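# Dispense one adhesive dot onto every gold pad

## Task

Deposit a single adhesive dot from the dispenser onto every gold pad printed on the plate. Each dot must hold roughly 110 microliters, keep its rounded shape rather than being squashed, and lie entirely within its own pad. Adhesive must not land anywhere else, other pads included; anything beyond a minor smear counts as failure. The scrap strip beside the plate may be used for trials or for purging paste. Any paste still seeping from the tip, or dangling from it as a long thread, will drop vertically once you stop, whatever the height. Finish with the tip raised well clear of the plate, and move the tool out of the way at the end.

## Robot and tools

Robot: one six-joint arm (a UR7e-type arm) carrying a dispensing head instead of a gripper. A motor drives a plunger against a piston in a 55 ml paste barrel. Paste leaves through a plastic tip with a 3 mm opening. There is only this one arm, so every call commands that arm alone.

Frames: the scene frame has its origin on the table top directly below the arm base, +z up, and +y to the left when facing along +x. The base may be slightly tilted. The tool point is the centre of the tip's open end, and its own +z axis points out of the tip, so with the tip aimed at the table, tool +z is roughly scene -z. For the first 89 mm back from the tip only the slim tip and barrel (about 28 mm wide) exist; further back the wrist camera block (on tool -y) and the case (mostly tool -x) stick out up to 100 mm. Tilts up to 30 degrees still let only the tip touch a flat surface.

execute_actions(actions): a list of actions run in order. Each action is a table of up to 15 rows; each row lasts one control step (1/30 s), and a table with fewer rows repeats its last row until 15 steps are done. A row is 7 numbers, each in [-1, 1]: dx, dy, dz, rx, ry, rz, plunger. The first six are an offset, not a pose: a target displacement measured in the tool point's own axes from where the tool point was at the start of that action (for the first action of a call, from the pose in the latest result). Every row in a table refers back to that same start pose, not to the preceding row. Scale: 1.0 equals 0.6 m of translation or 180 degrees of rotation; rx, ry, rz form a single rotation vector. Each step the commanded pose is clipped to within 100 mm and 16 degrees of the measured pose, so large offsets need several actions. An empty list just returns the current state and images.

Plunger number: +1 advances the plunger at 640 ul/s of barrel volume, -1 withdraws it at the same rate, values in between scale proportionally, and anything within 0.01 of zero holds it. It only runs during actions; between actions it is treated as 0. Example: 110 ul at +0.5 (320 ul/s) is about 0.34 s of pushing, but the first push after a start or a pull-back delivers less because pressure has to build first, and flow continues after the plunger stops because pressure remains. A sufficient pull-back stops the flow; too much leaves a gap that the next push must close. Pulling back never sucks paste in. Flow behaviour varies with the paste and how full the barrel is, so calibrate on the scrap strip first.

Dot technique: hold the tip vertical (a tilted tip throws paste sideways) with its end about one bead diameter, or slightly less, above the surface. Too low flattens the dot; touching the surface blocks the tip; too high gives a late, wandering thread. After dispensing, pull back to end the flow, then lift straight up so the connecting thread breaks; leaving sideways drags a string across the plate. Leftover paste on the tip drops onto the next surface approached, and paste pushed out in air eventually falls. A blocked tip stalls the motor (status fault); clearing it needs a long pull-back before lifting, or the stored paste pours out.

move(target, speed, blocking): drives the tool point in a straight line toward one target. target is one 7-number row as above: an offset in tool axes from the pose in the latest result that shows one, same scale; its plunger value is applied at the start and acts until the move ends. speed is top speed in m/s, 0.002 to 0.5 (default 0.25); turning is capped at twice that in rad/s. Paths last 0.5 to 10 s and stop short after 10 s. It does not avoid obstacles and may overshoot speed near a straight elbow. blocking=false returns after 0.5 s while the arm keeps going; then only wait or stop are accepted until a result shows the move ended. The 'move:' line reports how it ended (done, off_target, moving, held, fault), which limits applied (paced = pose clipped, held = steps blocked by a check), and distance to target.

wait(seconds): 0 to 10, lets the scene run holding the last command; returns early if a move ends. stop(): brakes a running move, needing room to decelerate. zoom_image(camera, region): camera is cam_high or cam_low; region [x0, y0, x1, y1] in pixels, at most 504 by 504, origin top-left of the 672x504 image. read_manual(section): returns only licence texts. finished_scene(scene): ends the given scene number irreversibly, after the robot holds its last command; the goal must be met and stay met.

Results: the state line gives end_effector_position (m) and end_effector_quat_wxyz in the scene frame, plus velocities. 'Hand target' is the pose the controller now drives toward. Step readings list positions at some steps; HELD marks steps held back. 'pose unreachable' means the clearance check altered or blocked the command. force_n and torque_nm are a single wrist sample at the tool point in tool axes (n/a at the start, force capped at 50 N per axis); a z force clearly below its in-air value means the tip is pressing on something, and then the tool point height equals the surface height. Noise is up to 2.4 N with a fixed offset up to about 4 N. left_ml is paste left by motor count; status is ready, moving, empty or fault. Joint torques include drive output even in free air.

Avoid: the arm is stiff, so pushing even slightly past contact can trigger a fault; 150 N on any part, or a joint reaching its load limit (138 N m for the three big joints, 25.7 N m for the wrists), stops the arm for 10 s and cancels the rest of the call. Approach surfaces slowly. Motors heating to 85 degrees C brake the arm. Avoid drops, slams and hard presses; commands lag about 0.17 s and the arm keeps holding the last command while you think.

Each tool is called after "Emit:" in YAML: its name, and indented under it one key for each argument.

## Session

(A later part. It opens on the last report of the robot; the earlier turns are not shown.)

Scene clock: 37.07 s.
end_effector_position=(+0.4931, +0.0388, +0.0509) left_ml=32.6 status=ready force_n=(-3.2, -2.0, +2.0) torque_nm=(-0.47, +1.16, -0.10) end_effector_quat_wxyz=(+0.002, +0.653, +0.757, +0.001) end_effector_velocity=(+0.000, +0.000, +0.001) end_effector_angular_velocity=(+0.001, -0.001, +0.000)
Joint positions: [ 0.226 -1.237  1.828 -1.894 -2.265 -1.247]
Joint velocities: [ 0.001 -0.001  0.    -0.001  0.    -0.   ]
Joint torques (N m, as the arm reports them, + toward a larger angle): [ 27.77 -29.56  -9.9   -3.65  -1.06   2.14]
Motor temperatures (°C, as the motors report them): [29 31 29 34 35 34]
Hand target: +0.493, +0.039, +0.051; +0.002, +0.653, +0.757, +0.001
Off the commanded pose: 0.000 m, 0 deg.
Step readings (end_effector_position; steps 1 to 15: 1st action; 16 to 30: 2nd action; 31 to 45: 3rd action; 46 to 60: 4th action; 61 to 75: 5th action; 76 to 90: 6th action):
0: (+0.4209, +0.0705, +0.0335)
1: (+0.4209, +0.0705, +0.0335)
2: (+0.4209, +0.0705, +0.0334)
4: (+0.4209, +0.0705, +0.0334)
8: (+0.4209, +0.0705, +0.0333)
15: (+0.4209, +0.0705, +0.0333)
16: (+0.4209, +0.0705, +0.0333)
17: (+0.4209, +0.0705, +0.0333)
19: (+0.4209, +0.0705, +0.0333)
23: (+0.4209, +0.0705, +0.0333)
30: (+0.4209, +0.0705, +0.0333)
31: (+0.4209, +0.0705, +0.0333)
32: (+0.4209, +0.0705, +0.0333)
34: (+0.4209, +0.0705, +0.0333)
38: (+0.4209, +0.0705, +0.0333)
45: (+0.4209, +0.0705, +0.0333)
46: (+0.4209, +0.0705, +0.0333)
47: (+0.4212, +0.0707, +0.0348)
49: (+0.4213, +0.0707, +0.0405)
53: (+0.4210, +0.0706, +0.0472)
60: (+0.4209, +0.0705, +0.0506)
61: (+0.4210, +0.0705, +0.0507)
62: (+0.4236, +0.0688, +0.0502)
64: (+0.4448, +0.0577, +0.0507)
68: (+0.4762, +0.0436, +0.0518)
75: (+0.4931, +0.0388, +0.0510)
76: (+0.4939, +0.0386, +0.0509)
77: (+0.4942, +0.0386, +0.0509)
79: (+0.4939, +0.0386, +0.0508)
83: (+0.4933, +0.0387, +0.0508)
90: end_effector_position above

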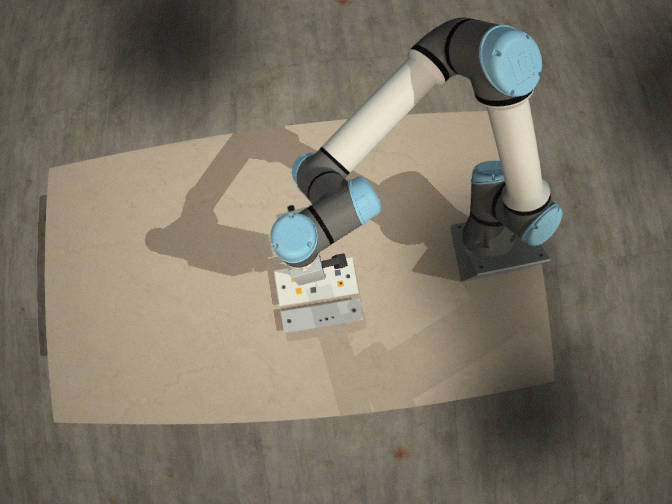

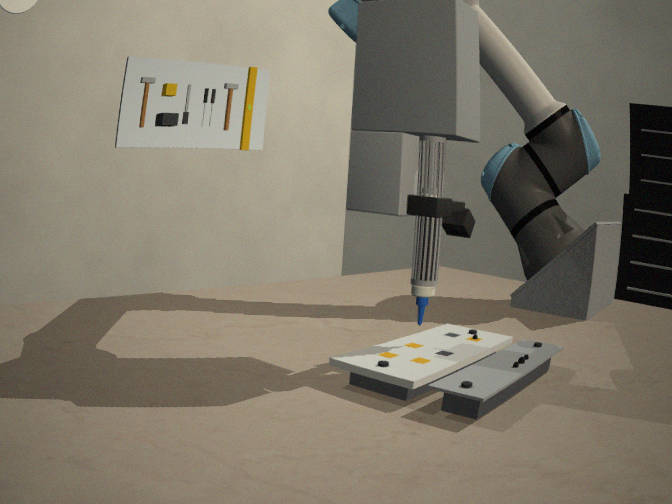

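Emit:
execute_actions:
  actions:
    - [[-0.0022,0.0057,0.0293,0,0,0,0]]
    - [[0,0,0,0,0,0,0.656]]
    - [[0,0,0,0,0,0,0]]
    - [[0,0,0,0,0,0,-0.3125]]
    - [[0,0,-0.03,0,0,0,0]]
    - [[-0.0044,0.0834,0,0,0,0,0]]

Scene clock: 40.70 s.
end_effector_position=(+0.5442, +0.0424, +0.0515) left_ml=32.5 status=ready force_n=(+0.2, -1.0, +5.7) torque_nm=(-0.15, -0.21, +0.10) end_effector_quat_wxyz=(+0.002, +0.653, +0.757, +0.002) end_effector_velocity=(+0.017, +0.003, -0.001) end_effector_angular_velocity=(-0.002, +0.007, +0.000)
Joint positions: [ 0.202 -1.145  1.696 -1.877 -2.271 -1.279]
Joint velocities: [-0.007  0.041 -0.057  0.019 -0.001 -0.004]
Joint torques (N m, as the arm reports them, + toward a larger angle): [ 15.05 -10.79 -28.57  -1.28  -1.45  -2.31]
Motor temperatures (°C, as the motors report them): [29 31 29 34 35 34]
Hand target: +0.546, +0.043, +0.051; +0.002, +0.653, +0.757, +0.001
Off the commanded pose: 0.002 m, 0 deg.
Step readings (end_effector_position; steps 1 to 15: 1st action; 16 to 30: 2nd action; 31 to 45: 3rd action; 46 to 60: 4th action; 61 to 75: 5th action; 76 to 90: 6th action):
0: (+0.4931, +0.0388, +0.0510)
1: (+0.4931, +0.0388, +0.0510)
2: (+0.4931, +0.0386, +0.0494)
4: (+0.4941, +0.0382, +0.0438)
8: (+0.4956, +0.0380, +0.0373)
15: (+0.4966, +0.0380, +0.0340)
16: (+0.4966, +0.0380, +0.0339)
17: (+0.4966, +0.0380, +0.0338)
19: (+0.4966, +0.0380, +0.0338)
23: (+0.4965, +0.0379, +0.0338)
30: (+0.4965, +0.0379, +0.0339)
31: (+0.4965, +0.0379, +0.0339)
32: (+0.4965, +0.0379, +0.0339)
34: (+0.4965, +0.0379, +0.0339)
38: (+0.4965, +0.0379, +0.0339)
45: (+0.4965, +0.0379, +0.0339)
46: (+0.4965, +0.0379, +0.0339)
47: (+0.4965, +0.0379, +0.0339)
49: (+0.4965, +0.0379, +0.0339)
53: (+0.4965, +0.0379, +0.0339)
60: (+0.4965, +0.0379, +0.0339)
61: (+0.4965, +0.0380, +0.0340)
62: (+0.4968, +0.0381, +0.0356)
64: (+0.4969, +0.0381, +0.0414)
68: (+0.4967, +0.0380, +0.0481)
75: (+0.4965, +0.0380, +0.0513)
76: (+0.4966, +0.0379, +0.0514)
77: (+0.4983, +0.0378, +0.0509)
79: (+0.5125, +0.0390, +0.0509)
83: (+0.5334, +0.0409, +0.0518)
90: end_effector_position above

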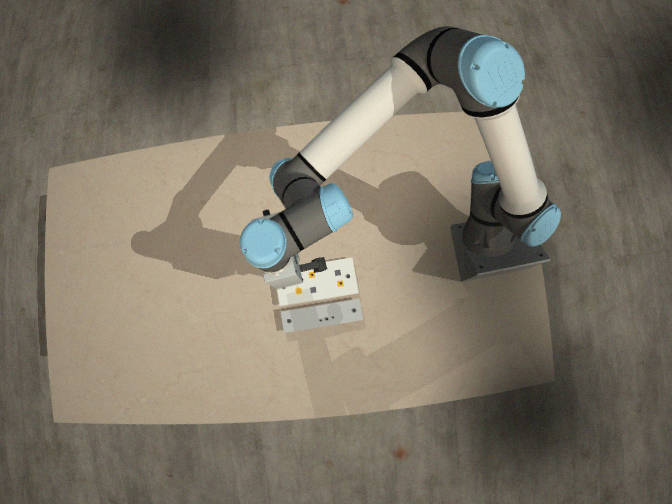

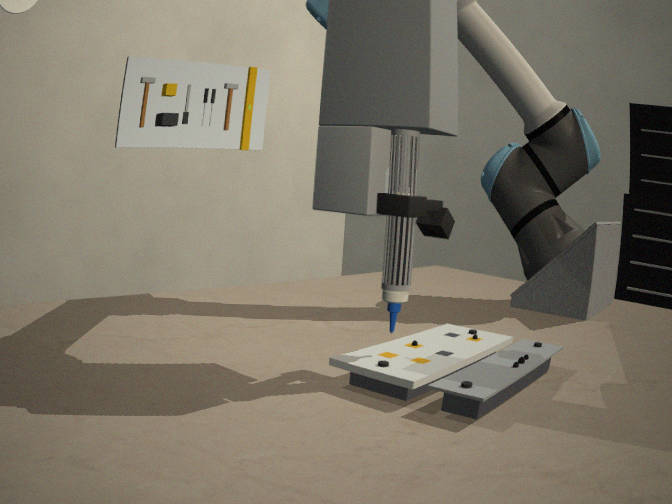

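Emit:
execute_actions:
  actions:
    - [[0,0.0037,0.0297,0,0,0,0]]
    - [[0,0,0,0,0,0,0.656]]
    - [[0,0,0,0,0,0,0]]
    - [[0,0,0,0,0,0,-0.3125]]
    - [[0,0,-0.03,0,0,0,0]]
    - [[0.0598,-0.0063,0,0,0,0,0]]

Scene clock: 44.13 s.
end_effector_position=(+0.5376, +0.0764, +0.0517) left_ml=32.4 status=ready force_n=(-1.9, -0.2, +5.5) torque_nm=(+0.06, +0.70, +0.23) end_effector_quat_wxyz=(+0.002, +0.653, +0.757, +0.002) end_effector_velocity=(-0.002, +0.011, +0.000) end_effector_angular_velocity=(-0.001, +0.000, +0.002)
Joint positions: [ 0.244 -1.1    1.686 -1.878 -2.26  -1.227]
Joint velocities: [ 0.014  0.015 -0.006  0.002  0.003  0.016]
Joint torques (N m, as the arm reports them, + toward a larger angle): [ 31.79 -14.41 -29.49  -0.91   1.49   1.84]
Motor temperatures (°C, as the motors report them): [29 31 29 34 35 34]
Hand target: +0.537, +0.078, +0.052; +0.002, +0.653, +0.757, +0.001
Off the commanded pose: 0.001 m, 0 deg.
Step readings (end_effector_position; steps 1 to 15: 1st action; 16 to 30: 2nd action; 31 to 45: 3rd action; 46 to 60: 4th action; 61 to 75: 5th action; 76 to 90: 6th action):
0: (+0.5463, +0.0428, +0.0515)
1: (+0.5463, +0.0427, +0.0514)
2: (+0.5461, +0.0425, +0.0498)
4: (+0.5460, +0.0425, +0.0441)
8: (+0.5461, +0.0426, +0.0375)
15: (+0.5464, +0.0427, +0.0344)
16: (+0.5464, +0.0427, +0.0342)
17: (+0.5464, +0.0427, +0.0342)
19: (+0.5464, +0.0427, +0.0342)
23: (+0.5462, +0.0427, +0.0342)
30: (+0.5463, +0.0427, +0.0343)
31: (+0.5463, +0.0427, +0.0343)
32: (+0.5463, +0.0427, +0.0343)
34: (+0.5463, +0.0427, +0.0343)
38: (+0.5463, +0.0427, +0.0343)
45: (+0.5463, +0.0427, +0.0343)
46: (+0.5463, +0.0427, +0.0343)
47: (+0.5463, +0.0427, +0.0343)
49: (+0.5463, +0.0427, +0.0343)
53: (+0.5463, +0.0427, +0.0343)
60: (+0.5463, +0.0427, +0.0343)
61: (+0.5464, +0.0427, +0.0343)
62: (+0.5466, +0.0428, +0.0359)
64: (+0.5467, +0.0428, +0.0418)
68: (+0.5464, +0.0427, +0.0484)
75: (+0.5463, +0.0427, +0.0516)
76: (+0.5463, +0.0428, +0.0518)
77: (+0.5456, +0.0455, +0.0519)
79: (+0.5424, +0.0568, +0.0520)
83: (+0.5387, +0.0700, +0.0517)
90: end_effector_position above

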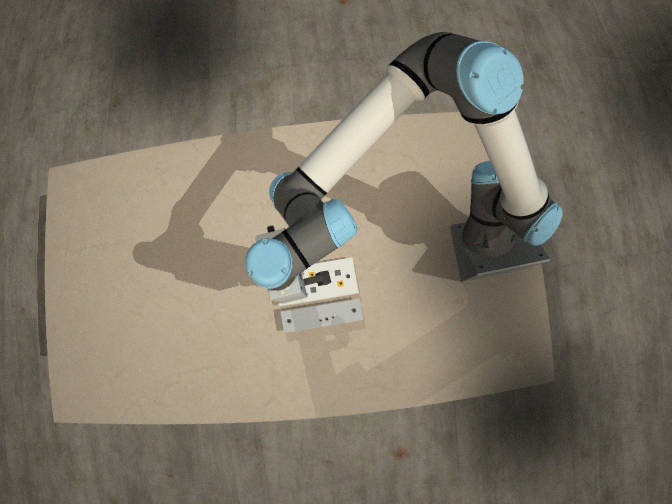

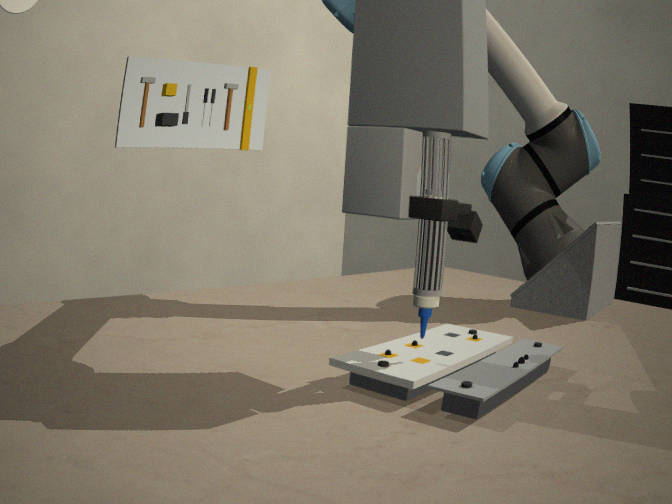

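Emit:
execute_actions:
  actions:
    - [[0.0022,0,0.0295,0,0,0,0]]
    - [[0,0,0,0,0,0,0.656]]
    - [[0,0,0,0,0,0,0]]
    - [[0,0,0,0,0,0,-0.3125]]
    - [[0,0,-0.05,0,0,0,0]]
    - [[0,0,-0.1,0,0,0,0]]

Scene clock: 47.53 s.
end_effector_position=(+0.5374, +0.0775, +0.1212) left_ml=32.3 status=ready force_n=(-4.2, -0.1, +4.4) torque_nm=(+0.20, +1.56, -0.09) end_effector_quat_wxyz=(+0.003, +0.653, +0.757, +0.003) end_effector_velocity=(-0.001, -0.000, +0.018) end_effector_angular_velocity=(-0.010, +0.018, +0.000)
Joint positions: [ 0.315 -1.11   1.538 -1.67  -2.239 -1.143]
Joint velocities: [ 0.017  0.021 -0.072  0.089  0.007  0.036]
Joint torques (N m, as the arm reports them, + toward a larger angle): [ 31.49  -9.3  -32.48  -1.3    1.47   2.03]
Motor temperatures (°C, as the motors report them): [29 31 29 34 35 34]
Hand target: +0.537, +0.078, +0.123; +0.002, +0.653, +0.757, +0.002
Off the commanded pose: 0.002 m, 0 deg.
Step readings (end_effector_position; steps 1 to 15: 1st action; 16 to 30: 2nd action; 31 to 45: 3rd action; 46 to 60: 4th action; 61 to 75: 5th action; 76 to 90: 6th action):
0: (+0.5373, +0.0775, +0.0516)
1: (+0.5373, +0.0775, +0.0516)
2: (+0.5370, +0.0775, +0.0500)
4: (+0.5369, +0.0776, +0.0443)
8: (+0.5371, +0.0776, +0.0378)
15: (+0.5374, +0.0777, +0.0346)
16: (+0.5374, +0.0777, +0.0345)
17: (+0.5374, +0.0777, +0.0344)
19: (+0.5374, +0.0777, +0.0344)
23: (+0.5372, +0.0776, +0.0344)
30: (+0.5373, +0.0776, +0.0345)
31: (+0.5373, +0.0776, +0.0345)
32: (+0.5373, +0.0776, +0.0345)
34: (+0.5373, +0.0776, +0.0345)
38: (+0.5373, +0.0776, +0.0345)
45: (+0.5373, +0.0776, +0.0345)
46: (+0.5373, +0.0776, +0.0345)
47: (+0.5373, +0.0776, +0.0345)
49: (+0.5373, +0.0776, +0.0345)
53: (+0.5373, +0.0776, +0.0345)
60: (+0.5373, +0.0776, +0.0345)
61: (+0.5373, +0.0776, +0.0346)
62: (+0.5380, +0.0780, +0.0370)
64: (+0.5384, +0.0781, +0.0468)
68: (+0.5377, +0.0778, +0.0580)
75: (+0.5374, +0.0776, +0.0635)
76: (+0.5374, +0.0776, +0.0638)
77: (+0.5380, +0.0785, +0.0675)
79: (+0.5400, +0.0795, +0.0862)
83: (+0.5384, +0.0781, +0.1094)
90: end_effector_position above

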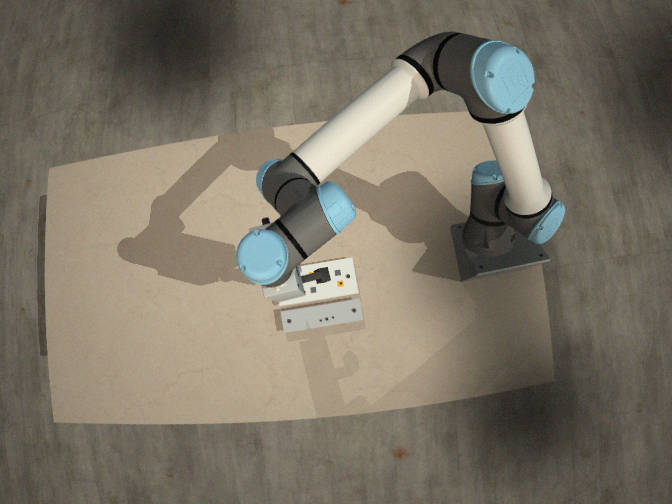

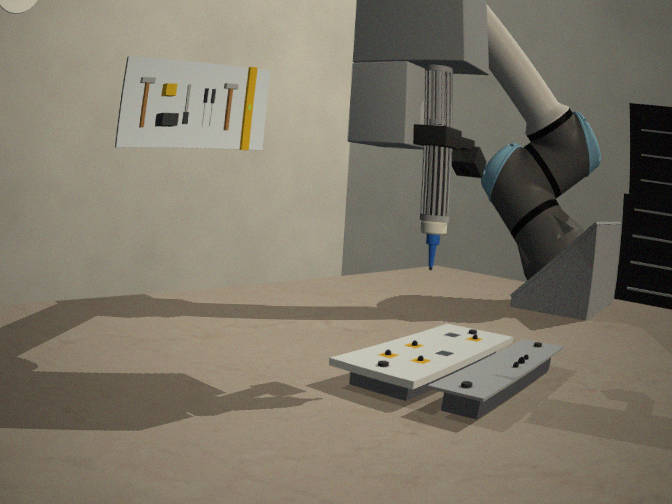

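Move away over the bare table (−y) and check.

Emit:
move:
  target: [-0.3,-0.15,-0.15,0,0,0,0]
  speed: 0.4

Emit:
zoom_image:
  camera: "cam_high"
  region: [250, 240, 390, 345]

Scene clock: 49.23 s.
end_effector_position=(+0.4745, -0.1137, +0.2100) left_ml=32.3 status=ready force_n=(-1.3, +0.8, +2.7) torque_nm=(+0.46, +0.45, +0.12) end_effector_quat_wxyz=(+0.002, +0.653, +0.757, +0.003) end_effector_velocity=(+0.000, -0.002, +0.002) end_effector_angular_velocity=(+0.001, -0.001, -0.001)
Joint positions: [ 0.233 -1.468  1.519 -1.355 -2.263 -1.243]
Joint velocities: [-0.    -0.003 -0.004  0.004 -0.    -0.   ]
Joint torques (N m, as the arm reports them, + toward a larger angle): [  7.37 -21.55 -28.55  -1.14  -1.19  -2.41]
Motor temperatures (°C, as the motors report them): [29 31 29 34 35 34]
Hand target: +0.474, -0.114, +0.210; +0.002, +0.653, +0.757, +0.003
Off the commanded pose: 0.001 m, 0 deg.
move: done

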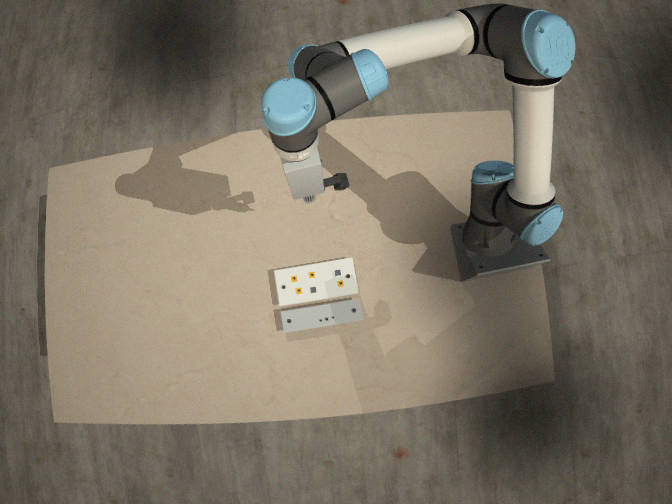

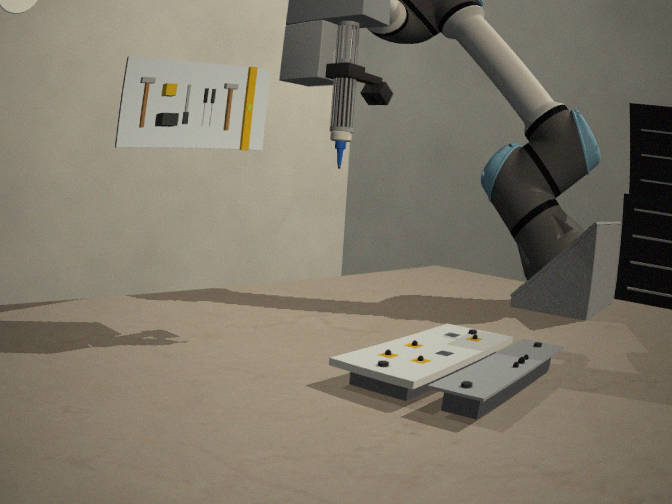

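Region (250, 240, 390, 345) of cam_high's 672x504 image, scaled by 3.600, with more detail than that image has; it fills the top 378 rows of this view, and the rest is white.

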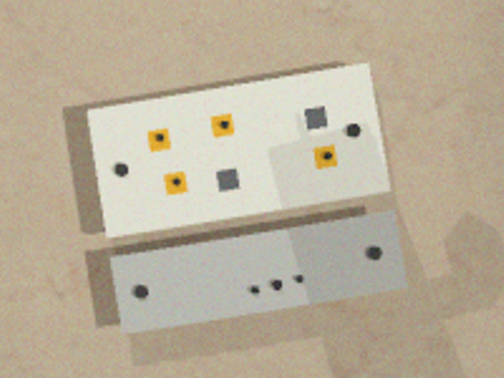

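All four dots are centred on their pads.

Emit:
finished_scene:
  scene: 1

The scene is finished: the task was done.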